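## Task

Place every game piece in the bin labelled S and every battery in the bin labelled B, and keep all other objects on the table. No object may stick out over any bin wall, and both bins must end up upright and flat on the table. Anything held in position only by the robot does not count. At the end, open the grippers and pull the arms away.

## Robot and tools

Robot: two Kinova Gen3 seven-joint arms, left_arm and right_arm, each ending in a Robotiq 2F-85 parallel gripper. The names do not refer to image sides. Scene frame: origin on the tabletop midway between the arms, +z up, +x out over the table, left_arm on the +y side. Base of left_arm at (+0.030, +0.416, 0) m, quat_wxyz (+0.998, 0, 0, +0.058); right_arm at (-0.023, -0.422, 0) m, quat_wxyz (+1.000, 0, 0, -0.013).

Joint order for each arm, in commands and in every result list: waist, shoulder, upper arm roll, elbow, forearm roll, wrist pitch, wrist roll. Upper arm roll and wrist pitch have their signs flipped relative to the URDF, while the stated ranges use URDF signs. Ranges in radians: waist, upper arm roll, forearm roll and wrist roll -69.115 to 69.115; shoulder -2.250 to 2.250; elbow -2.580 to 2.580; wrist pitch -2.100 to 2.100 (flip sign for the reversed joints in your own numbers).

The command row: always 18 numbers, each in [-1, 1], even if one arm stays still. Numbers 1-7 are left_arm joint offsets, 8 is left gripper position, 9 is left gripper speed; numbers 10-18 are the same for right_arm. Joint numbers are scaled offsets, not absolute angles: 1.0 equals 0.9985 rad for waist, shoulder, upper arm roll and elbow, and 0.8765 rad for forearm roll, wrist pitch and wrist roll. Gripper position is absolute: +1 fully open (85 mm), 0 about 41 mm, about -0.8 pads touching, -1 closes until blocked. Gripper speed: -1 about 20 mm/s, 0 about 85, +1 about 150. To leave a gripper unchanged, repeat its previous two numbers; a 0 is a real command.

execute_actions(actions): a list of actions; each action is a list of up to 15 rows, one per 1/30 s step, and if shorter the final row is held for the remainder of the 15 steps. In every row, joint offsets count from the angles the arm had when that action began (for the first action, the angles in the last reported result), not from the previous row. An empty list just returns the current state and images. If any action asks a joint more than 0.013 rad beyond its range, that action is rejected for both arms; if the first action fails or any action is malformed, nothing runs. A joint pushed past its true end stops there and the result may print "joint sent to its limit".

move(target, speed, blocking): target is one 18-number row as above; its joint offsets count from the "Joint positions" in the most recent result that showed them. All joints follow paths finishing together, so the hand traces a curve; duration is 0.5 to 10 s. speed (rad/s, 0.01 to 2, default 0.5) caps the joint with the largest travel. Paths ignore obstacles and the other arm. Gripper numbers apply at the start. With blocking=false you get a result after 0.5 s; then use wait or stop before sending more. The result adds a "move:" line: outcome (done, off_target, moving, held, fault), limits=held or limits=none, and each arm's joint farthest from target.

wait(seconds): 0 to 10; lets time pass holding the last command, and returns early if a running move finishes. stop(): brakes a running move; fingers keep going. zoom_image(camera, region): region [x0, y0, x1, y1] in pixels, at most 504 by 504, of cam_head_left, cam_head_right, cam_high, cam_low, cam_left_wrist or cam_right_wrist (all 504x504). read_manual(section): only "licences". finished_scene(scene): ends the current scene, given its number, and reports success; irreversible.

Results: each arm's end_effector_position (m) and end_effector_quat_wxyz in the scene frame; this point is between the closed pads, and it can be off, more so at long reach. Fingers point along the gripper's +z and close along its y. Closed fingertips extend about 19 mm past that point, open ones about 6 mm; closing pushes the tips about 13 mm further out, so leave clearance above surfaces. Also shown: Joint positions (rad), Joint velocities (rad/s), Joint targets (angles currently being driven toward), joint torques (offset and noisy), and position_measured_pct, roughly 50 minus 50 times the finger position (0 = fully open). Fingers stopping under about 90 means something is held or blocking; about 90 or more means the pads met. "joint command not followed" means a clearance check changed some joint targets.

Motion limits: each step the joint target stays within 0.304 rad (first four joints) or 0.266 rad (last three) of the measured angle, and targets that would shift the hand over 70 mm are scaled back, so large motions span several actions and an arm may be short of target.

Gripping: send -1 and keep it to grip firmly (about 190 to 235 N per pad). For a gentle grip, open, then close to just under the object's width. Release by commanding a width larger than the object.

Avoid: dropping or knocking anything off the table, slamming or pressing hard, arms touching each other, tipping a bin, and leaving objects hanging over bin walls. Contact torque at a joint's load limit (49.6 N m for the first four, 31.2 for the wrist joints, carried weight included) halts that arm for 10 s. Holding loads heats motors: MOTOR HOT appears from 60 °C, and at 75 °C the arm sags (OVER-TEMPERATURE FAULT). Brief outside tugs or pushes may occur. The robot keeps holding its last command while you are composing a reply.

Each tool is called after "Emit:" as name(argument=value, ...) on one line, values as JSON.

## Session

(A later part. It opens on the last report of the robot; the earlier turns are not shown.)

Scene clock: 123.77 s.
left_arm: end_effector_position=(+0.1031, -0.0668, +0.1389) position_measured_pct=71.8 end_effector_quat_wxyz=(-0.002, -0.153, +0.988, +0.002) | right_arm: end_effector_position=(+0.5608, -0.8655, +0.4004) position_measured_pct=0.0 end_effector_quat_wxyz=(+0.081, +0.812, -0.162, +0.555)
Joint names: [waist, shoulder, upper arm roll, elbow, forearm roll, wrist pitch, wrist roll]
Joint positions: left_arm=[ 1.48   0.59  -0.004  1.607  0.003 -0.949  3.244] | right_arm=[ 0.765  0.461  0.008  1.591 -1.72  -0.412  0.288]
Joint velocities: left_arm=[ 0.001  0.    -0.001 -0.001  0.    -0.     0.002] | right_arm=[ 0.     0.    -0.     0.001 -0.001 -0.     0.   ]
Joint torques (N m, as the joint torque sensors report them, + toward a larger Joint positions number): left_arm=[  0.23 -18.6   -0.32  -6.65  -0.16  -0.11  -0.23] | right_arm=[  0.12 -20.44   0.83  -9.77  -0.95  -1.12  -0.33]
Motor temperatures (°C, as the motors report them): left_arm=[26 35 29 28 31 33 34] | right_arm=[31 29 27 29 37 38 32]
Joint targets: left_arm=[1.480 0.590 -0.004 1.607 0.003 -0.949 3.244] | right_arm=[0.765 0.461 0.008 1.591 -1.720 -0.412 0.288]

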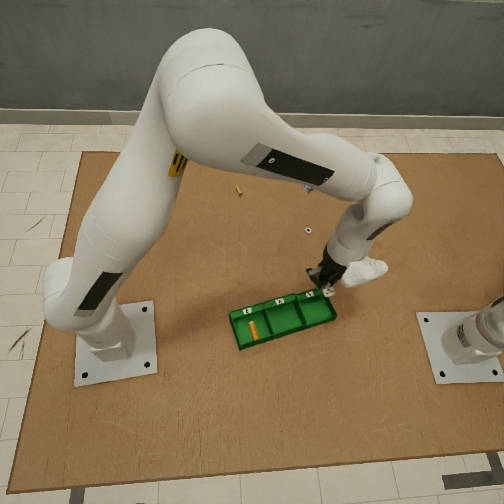

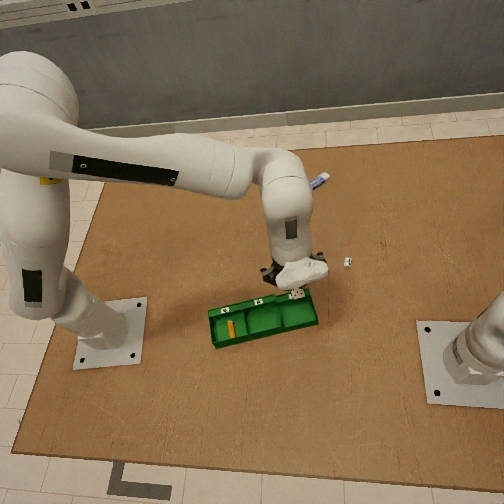

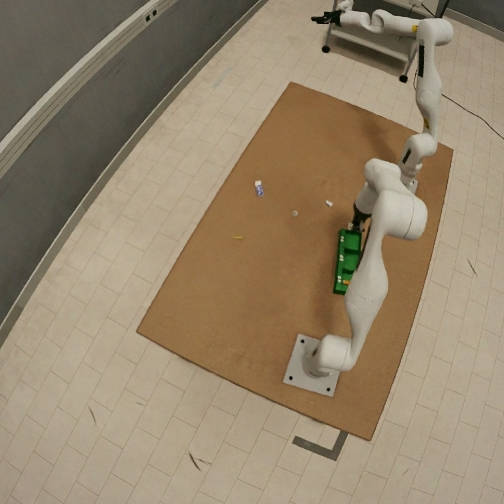

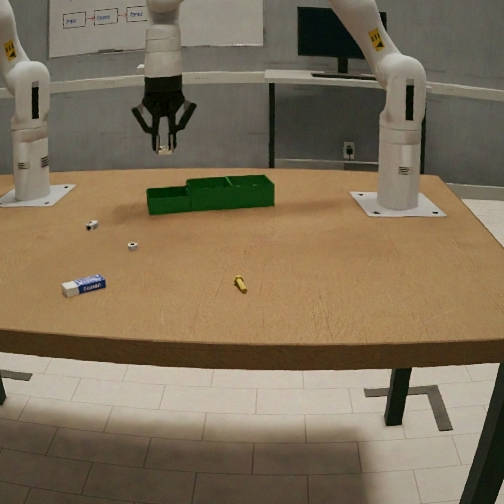

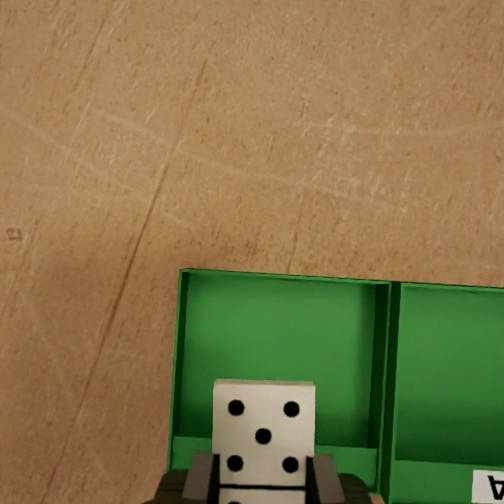

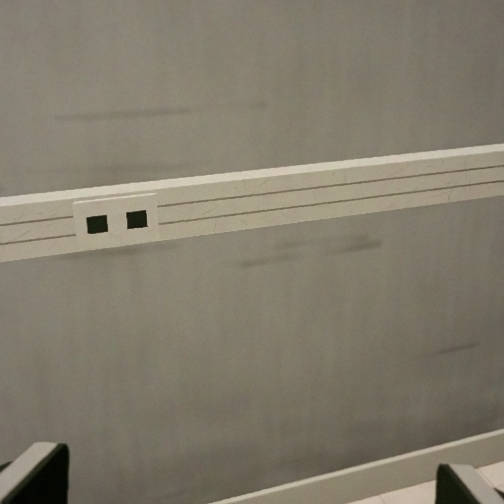

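Emit:
execute_actions(actions=[[[0.043,-0.008,0,0.02,0,0.022,-0.01,-1,0.2,0,0,0,0,0,0,0,1,0]],[[0,0,0,0,0,0,0,-1,0.2,0,0,0,0,0,0,0,1,0]]])

Scene clock: 132.23 s.
left_arm: end_effector_position=(+0.0820, -0.0668, +0.1377) position_measured_pct=71.8 end_effector_quat_wxyz=(-0.002, -0.127, +0.992, -0.001) | right_arm: end_effector_position=(+0.5608, -0.8655, +0.4004) position_measured_pct=0.0 end_effector_quat_wxyz=(+0.081, +0.812, -0.162, +0.555)
Joint names: [waist, shoulder, upper arm roll, elbow, forearm roll, wrist pitch, wrist roll]
Joint positions: left_arm=[ 1.523  0.582 -0.004  1.627  0.003 -0.93   3.235] | right_arm=[ 0.765  0.461  0.008  1.591 -1.72  -0.412  0.288]
Joint velocities: left_arm=[-0.001  0.    -0.     0.     0.     0.    -0.   ] | right_arm=[ 0.001 -0.    -0.    -0.001 -0.001 -0.001  0.   ]
Joint torques (N m, as the joint torque sensors report them, + toward a larger Joint positions number): left_arm=[  0.06 -18.51  -0.38  -6.71  -0.09  -0.21  -0.26] | right_arm=[  0.14 -20.37   0.81  -9.87  -1.05  -1.07  -0.44]
Motor temperatures (°C, as the motors report them): left_arm=[26 35 29 28 31 33 34] | right_arm=[31 29 27 29 37 38 32]
Joint targets: left_arm=[1.523 0.582 -0.004 1.627 0.003 -0.930 3.235] | right_arm=[0.765 0.461 0.008 1.591 -1.720 -0.412 0.288]

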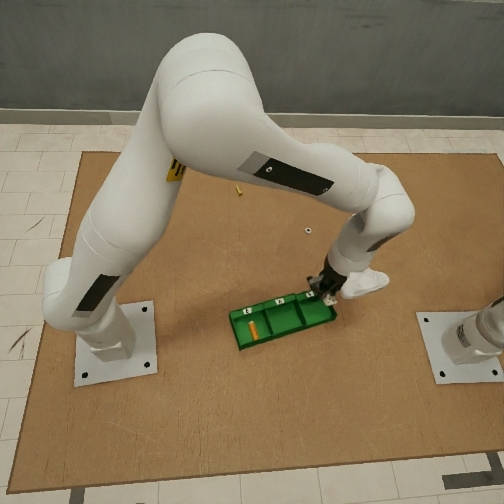

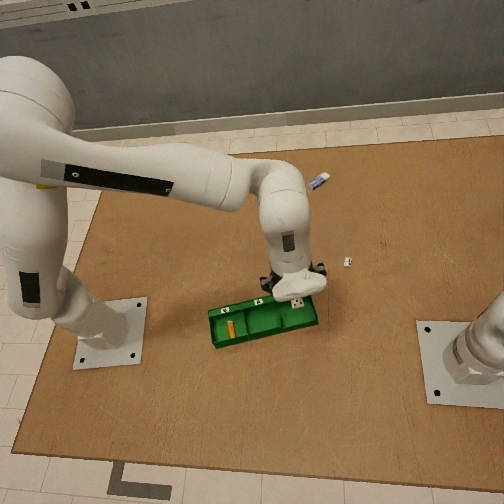

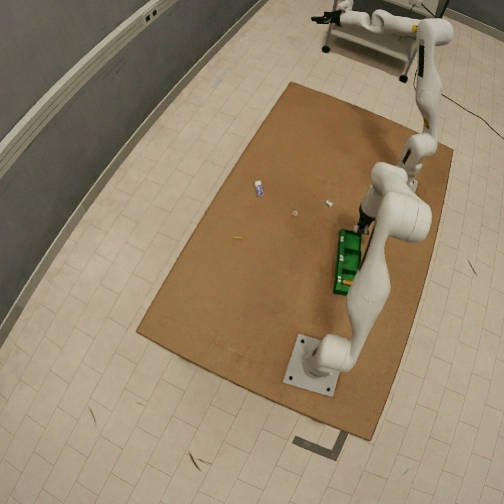

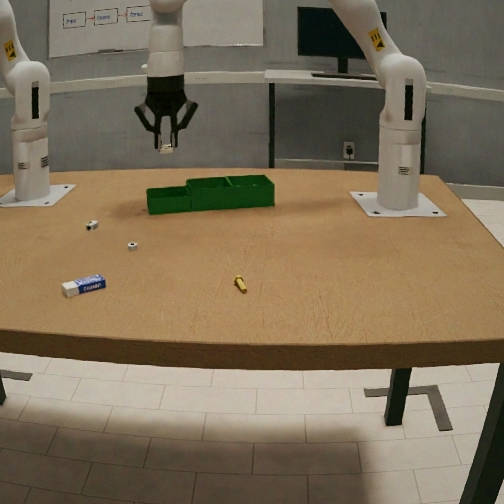

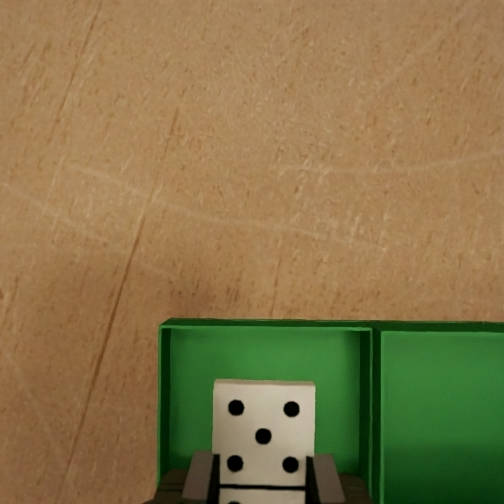

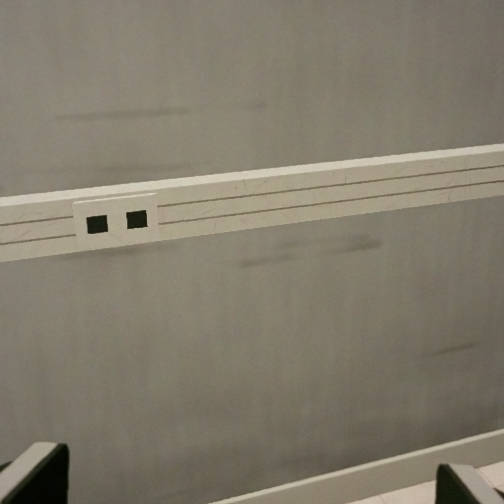

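Emit:
execute_actions(actions=[[[0.006,0.076,0,0.041,0,0.133,0.006,-1,0.2,0,0,0,0,0,0,0,1,0]],[[0,0.076,0,0.041,0,0.133,0,-1,0.2,0,0,0,0,0,0,0,1,0]],[[0,0,0,0,0,0,0,-1,0.2,0,0,0,0,0,0,0,1,0]]])

Scene clock: 142.93 s.
left_arm: end_effector_position=(+0.0792, -0.0674, +0.0459) position_measured_pct=71.8 end_effector_quat_wxyz=(-0.002, -0.127, +0.992, -0.002) | right_arm: end_effector_position=(+0.5608, -0.8655, +0.4004) position_measured_pct=0.0 end_effector_quat_wxyz=(+0.081, +0.812, -0.162, +0.555)
Joint names: [waist, shoulder, upper arm roll, elbow, forearm roll, wrist pitch, wrist roll]
Joint positions: left_arm=[ 1.529  0.733 -0.004  1.709  0.003 -0.697  3.24 ] | right_arm=[ 0.765  0.461  0.008  1.591 -1.72  -0.412  0.288]
Joint velocities: left_arm=[-0.    -0.001 -0.001  0.    -0.     0.    -0.001] | right_arm=[ 0.    -0.001 -0.    -0.001 -0.001 -0.     0.   ]
Joint torques (N m, as the joint torque sensors report them, + toward a larger Joint positions number): left_arm=[ -0.03 -19.52  -0.27  -5.29  -0.22  -0.19  -0.26] | right_arm=[  0.04 -20.63   0.97  -9.77  -0.94  -1.06  -0.36]
Motor temperatures (°C, as the motors report them): left_arm=[26 35 29 28 31 33 34] | right_arm=[31 29 27 29 37 38 32]
Joint targets: left_arm=[1.529 0.733 -0.004 1.709 0.003 -0.697 3.240] | right_arm=[0.765 0.461 0.008 1.591 -1.720 -0.412 0.288]

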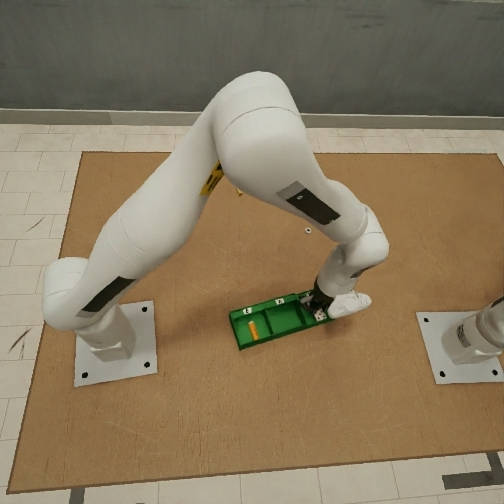

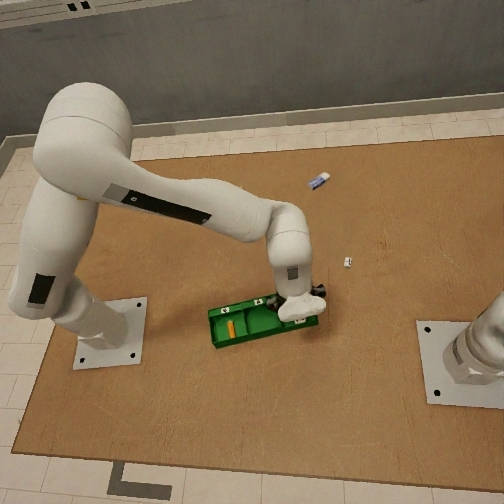

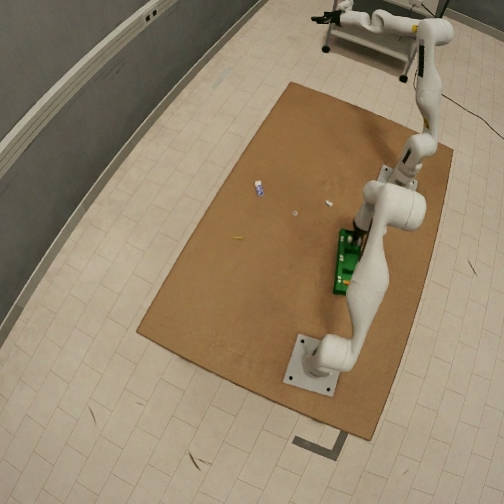

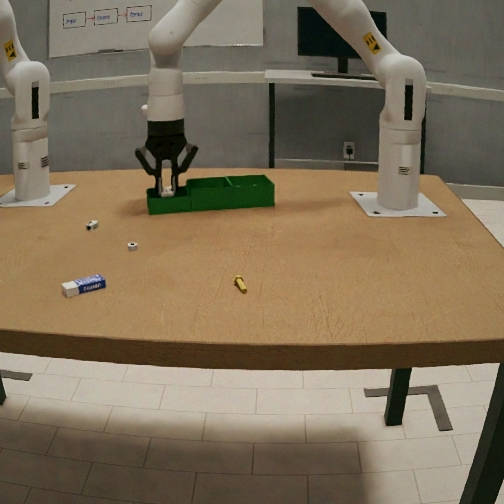

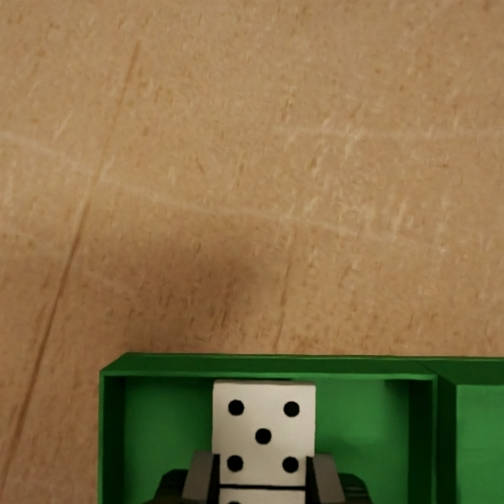

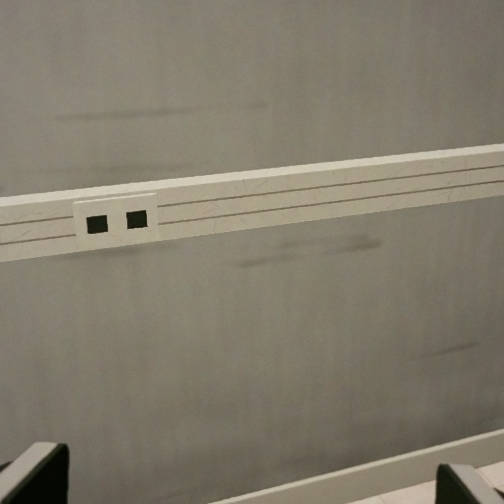

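Emit:
execute_actions(actions=[[[-0.009,0,0,0,0,0,-0.009,-1,0.2,0,0,0,0,0,0,0,1,0]],[[0,0.022,0,0.011,0,0.037,0,-1,0.2,0,0,0,0,0,0,0,1,0]],[[0,0,0,0,0,0,0,-1,0.2,0,0,0,0,0,0,0,1,0]]])

Scene clock: 148.33 s.
left_arm: end_effector_position=(+0.0833, -0.0657, +0.0332) position_measured_pct=71.8 end_effector_quat_wxyz=(-0.002, -0.128, +0.992, -0.002) | right_arm: end_effector_position=(+0.5608, -0.8655, +0.4004) position_measured_pct=0.0 end_effector_quat_wxyz=(+0.081, +0.812, -0.162, +0.555)
Joint names: [waist, shoulder, upper arm roll, elbow, forearm roll, wrist pitch, wrist roll]
Joint positions: left_arm=[ 1.52   0.755 -0.004  1.72   0.003 -0.664  3.232] | right_arm=[ 0.765  0.461  0.008  1.591 -1.72  -0.412  0.288]
Joint velocities: left_arm=[-0.    -0.001 -0.001  0.     0.     0.     0.001] | right_arm=[-0.001 -0.001 -0.     0.001 -0.    -0.    -0.   ]
Joint torques (N m, as the joint torque sensors report them, + toward a larger Joint positions number): left_arm=[  0.18 -19.61  -0.35  -5.11  -0.12  -0.18  -0.28] | right_arm=[  0.12 -20.49   0.7   -9.79  -1.05  -1.16  -0.4 ]
Motor temperatures (°C, as the motors report them): left_arm=[26 35 29 28 31 33 34] | right_arm=[31 29 27 29 37 38 32]
Joint targets: left_arm=[1.520 0.755 -0.004 1.720 0.003 -0.664 3.232] | right_arm=[0.765 0.461 0.008 1.591 -1.720 -0.412 0.288]

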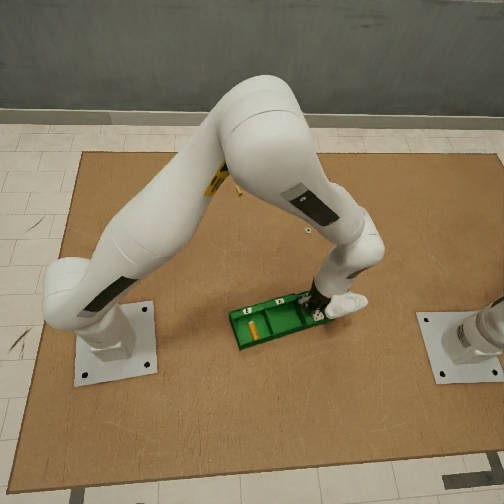

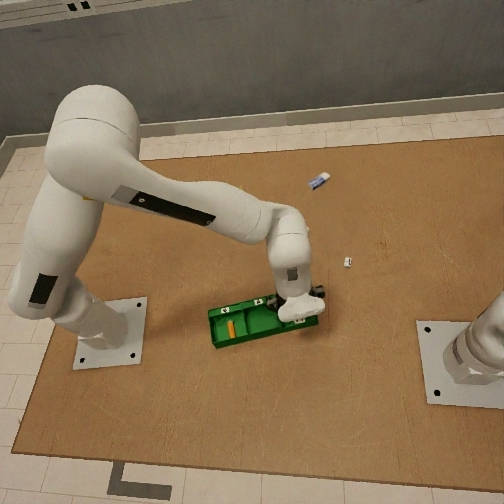

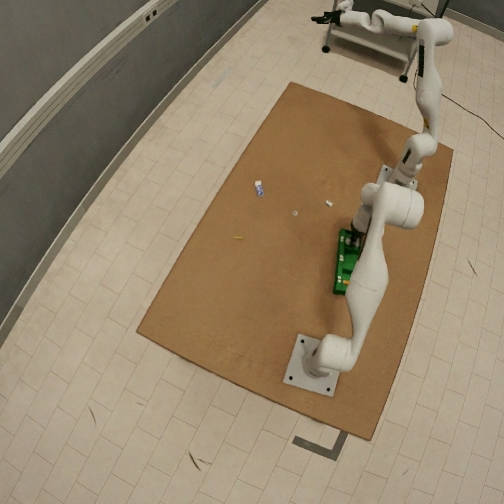

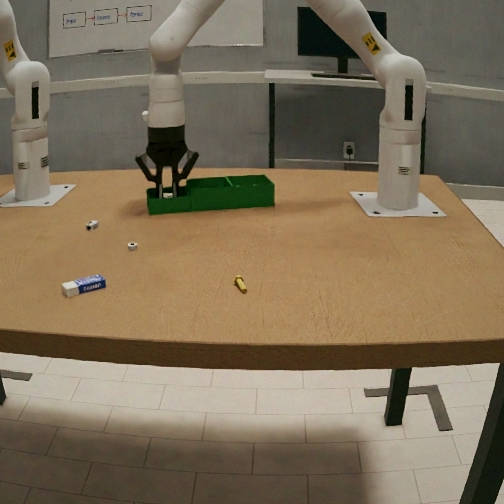

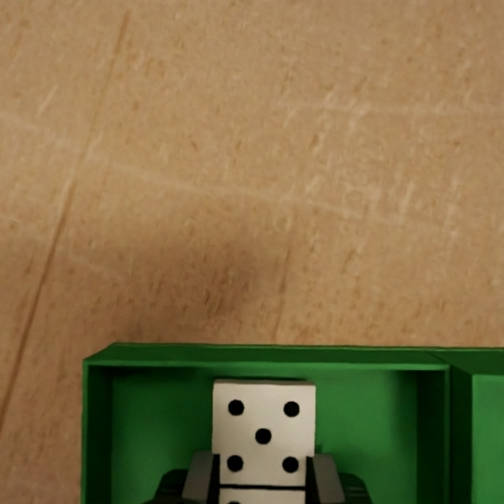

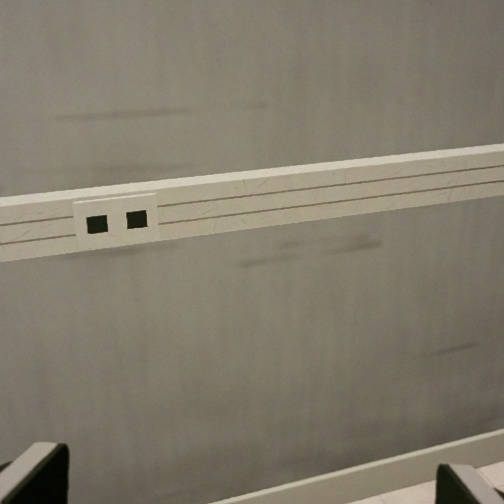

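Inside the walls. Release and lift.

Emit:
execute_actions(actions=[[[0,0,0,0,0,0,0,0,0.2,0,0,0,0,0,0,0,1,0]],[[0,0,0,0,0,0,0,0,0.2,0,0,0,0,0,0,0,1,0]],[[0,-0.08,0,-0.04,0,-0.14,0,0,0.2,0,0,0,0,0,0,0,1,0]],[[0,-0.1,0,-0.05,0,-0.17,0,0,0.2,0,0,0,0,0,0,0,1,0]],[[-0.3,-0.15,0,0,0,-0.17,0,0,0.2,0,0,0,0,0,0,0,1,0]],[[-0.3,0,0,0,0,0,0,0,0.2,0,0,0,0,0,0,0,1,0]],[[0,0,0,0,0,0,0,0,0.2,0,0,0,0,0,0,0,1,0]]])

Scene clock: 156.53 s.
left_arm: end_effector_position=(+0.3176, +0.0633, +0.2057) position_measured_pct=50.0 end_effector_quat_wxyz=(-0.000, -0.403, +0.915, +0.000) | right_arm: end_effector_position=(+0.5608, -0.8655, +0.4004) position_measured_pct=0.0 end_effector_quat_wxyz=(+0.081, +0.812, -0.162, +0.555)
Joint names: [waist, shoulder, upper arm roll, elbow, forearm roll, wrist pitch, wrist roll]
Joint positions: left_arm=[ 0.948  0.436 -0.     1.629  0.001 -1.077  3.232] | right_arm=[ 0.765  0.461  0.008  1.591 -1.72  -0.412  0.288]
Joint velocities: left_arm=[ 0.001 -0.     0.     0.     0.     0.    -0.001] | right_arm=[-0.    -0.001 -0.     0.001  0.     0.     0.   ]
Joint torques (N m, as the joint torque sensors report them, + toward a larger Joint positions number): left_arm=[  0.2  -16.55  -0.27  -7.3   -0.12  -0.2   -0.26] | right_arm=[  0.29 -20.56   0.72  -9.83  -1.04  -1.14  -0.33]
Motor temperatures (°C, as the motors report them): left_arm=[26 35 29 28 31 33 34] | right_arm=[31 29 27 29 37 38 32]
Joint targets: left_arm=[0.947 0.436 -0.000 1.629 0.001 -1.077 3.232] | right_arm=[0.765 0.461 0.008 1.591 -1.720 -0.412 0.288]

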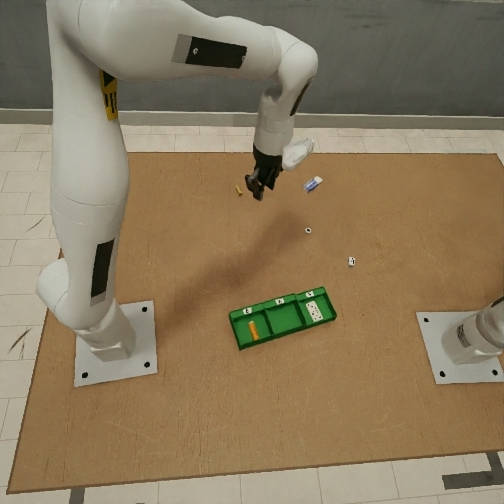

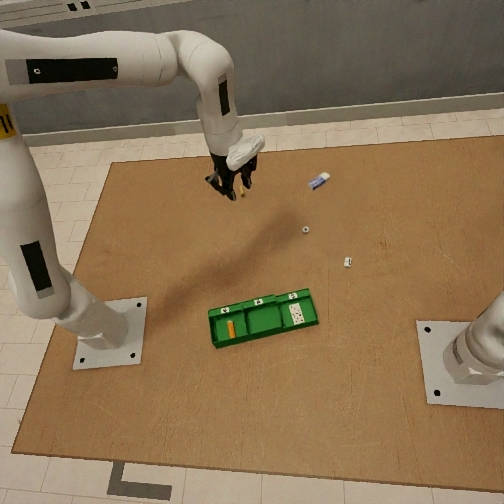

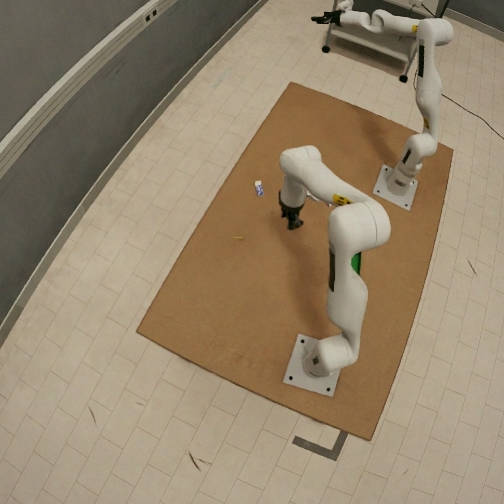

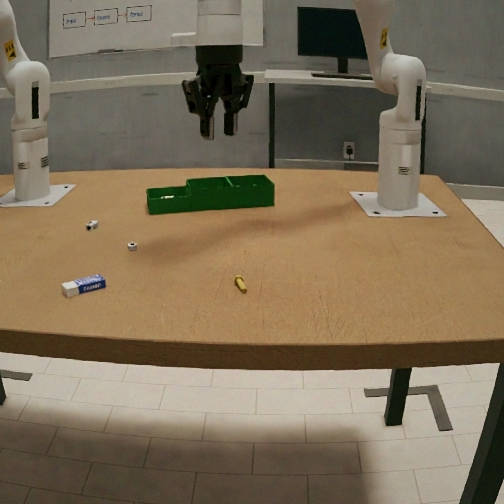

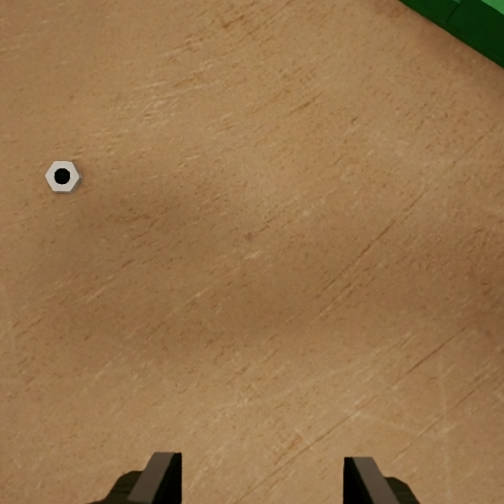

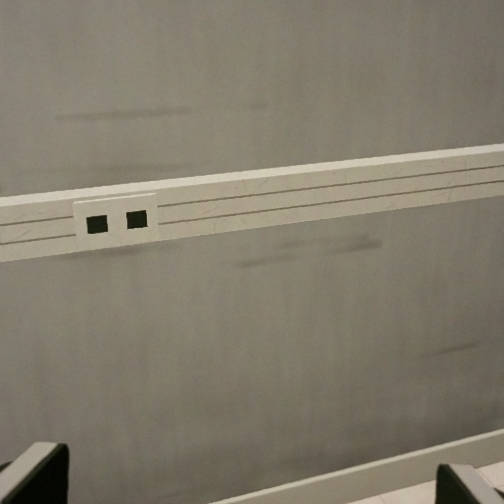

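Emit:
zoom_image(camera="cam_head_left", region=[210,270,360,370])

Region (210, 270, 360, 370) of cam_head_left's 504x504 image, scaled by 3.360, with more detail than that image has.

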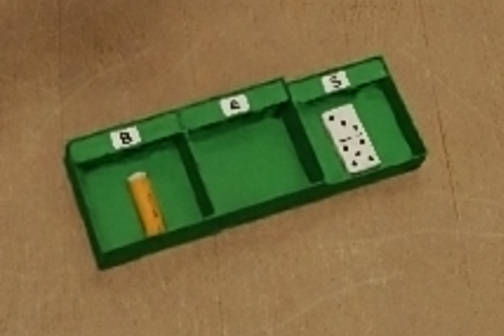

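Emit:
finished_scene(scene=2)

The scene is finished: the task was done.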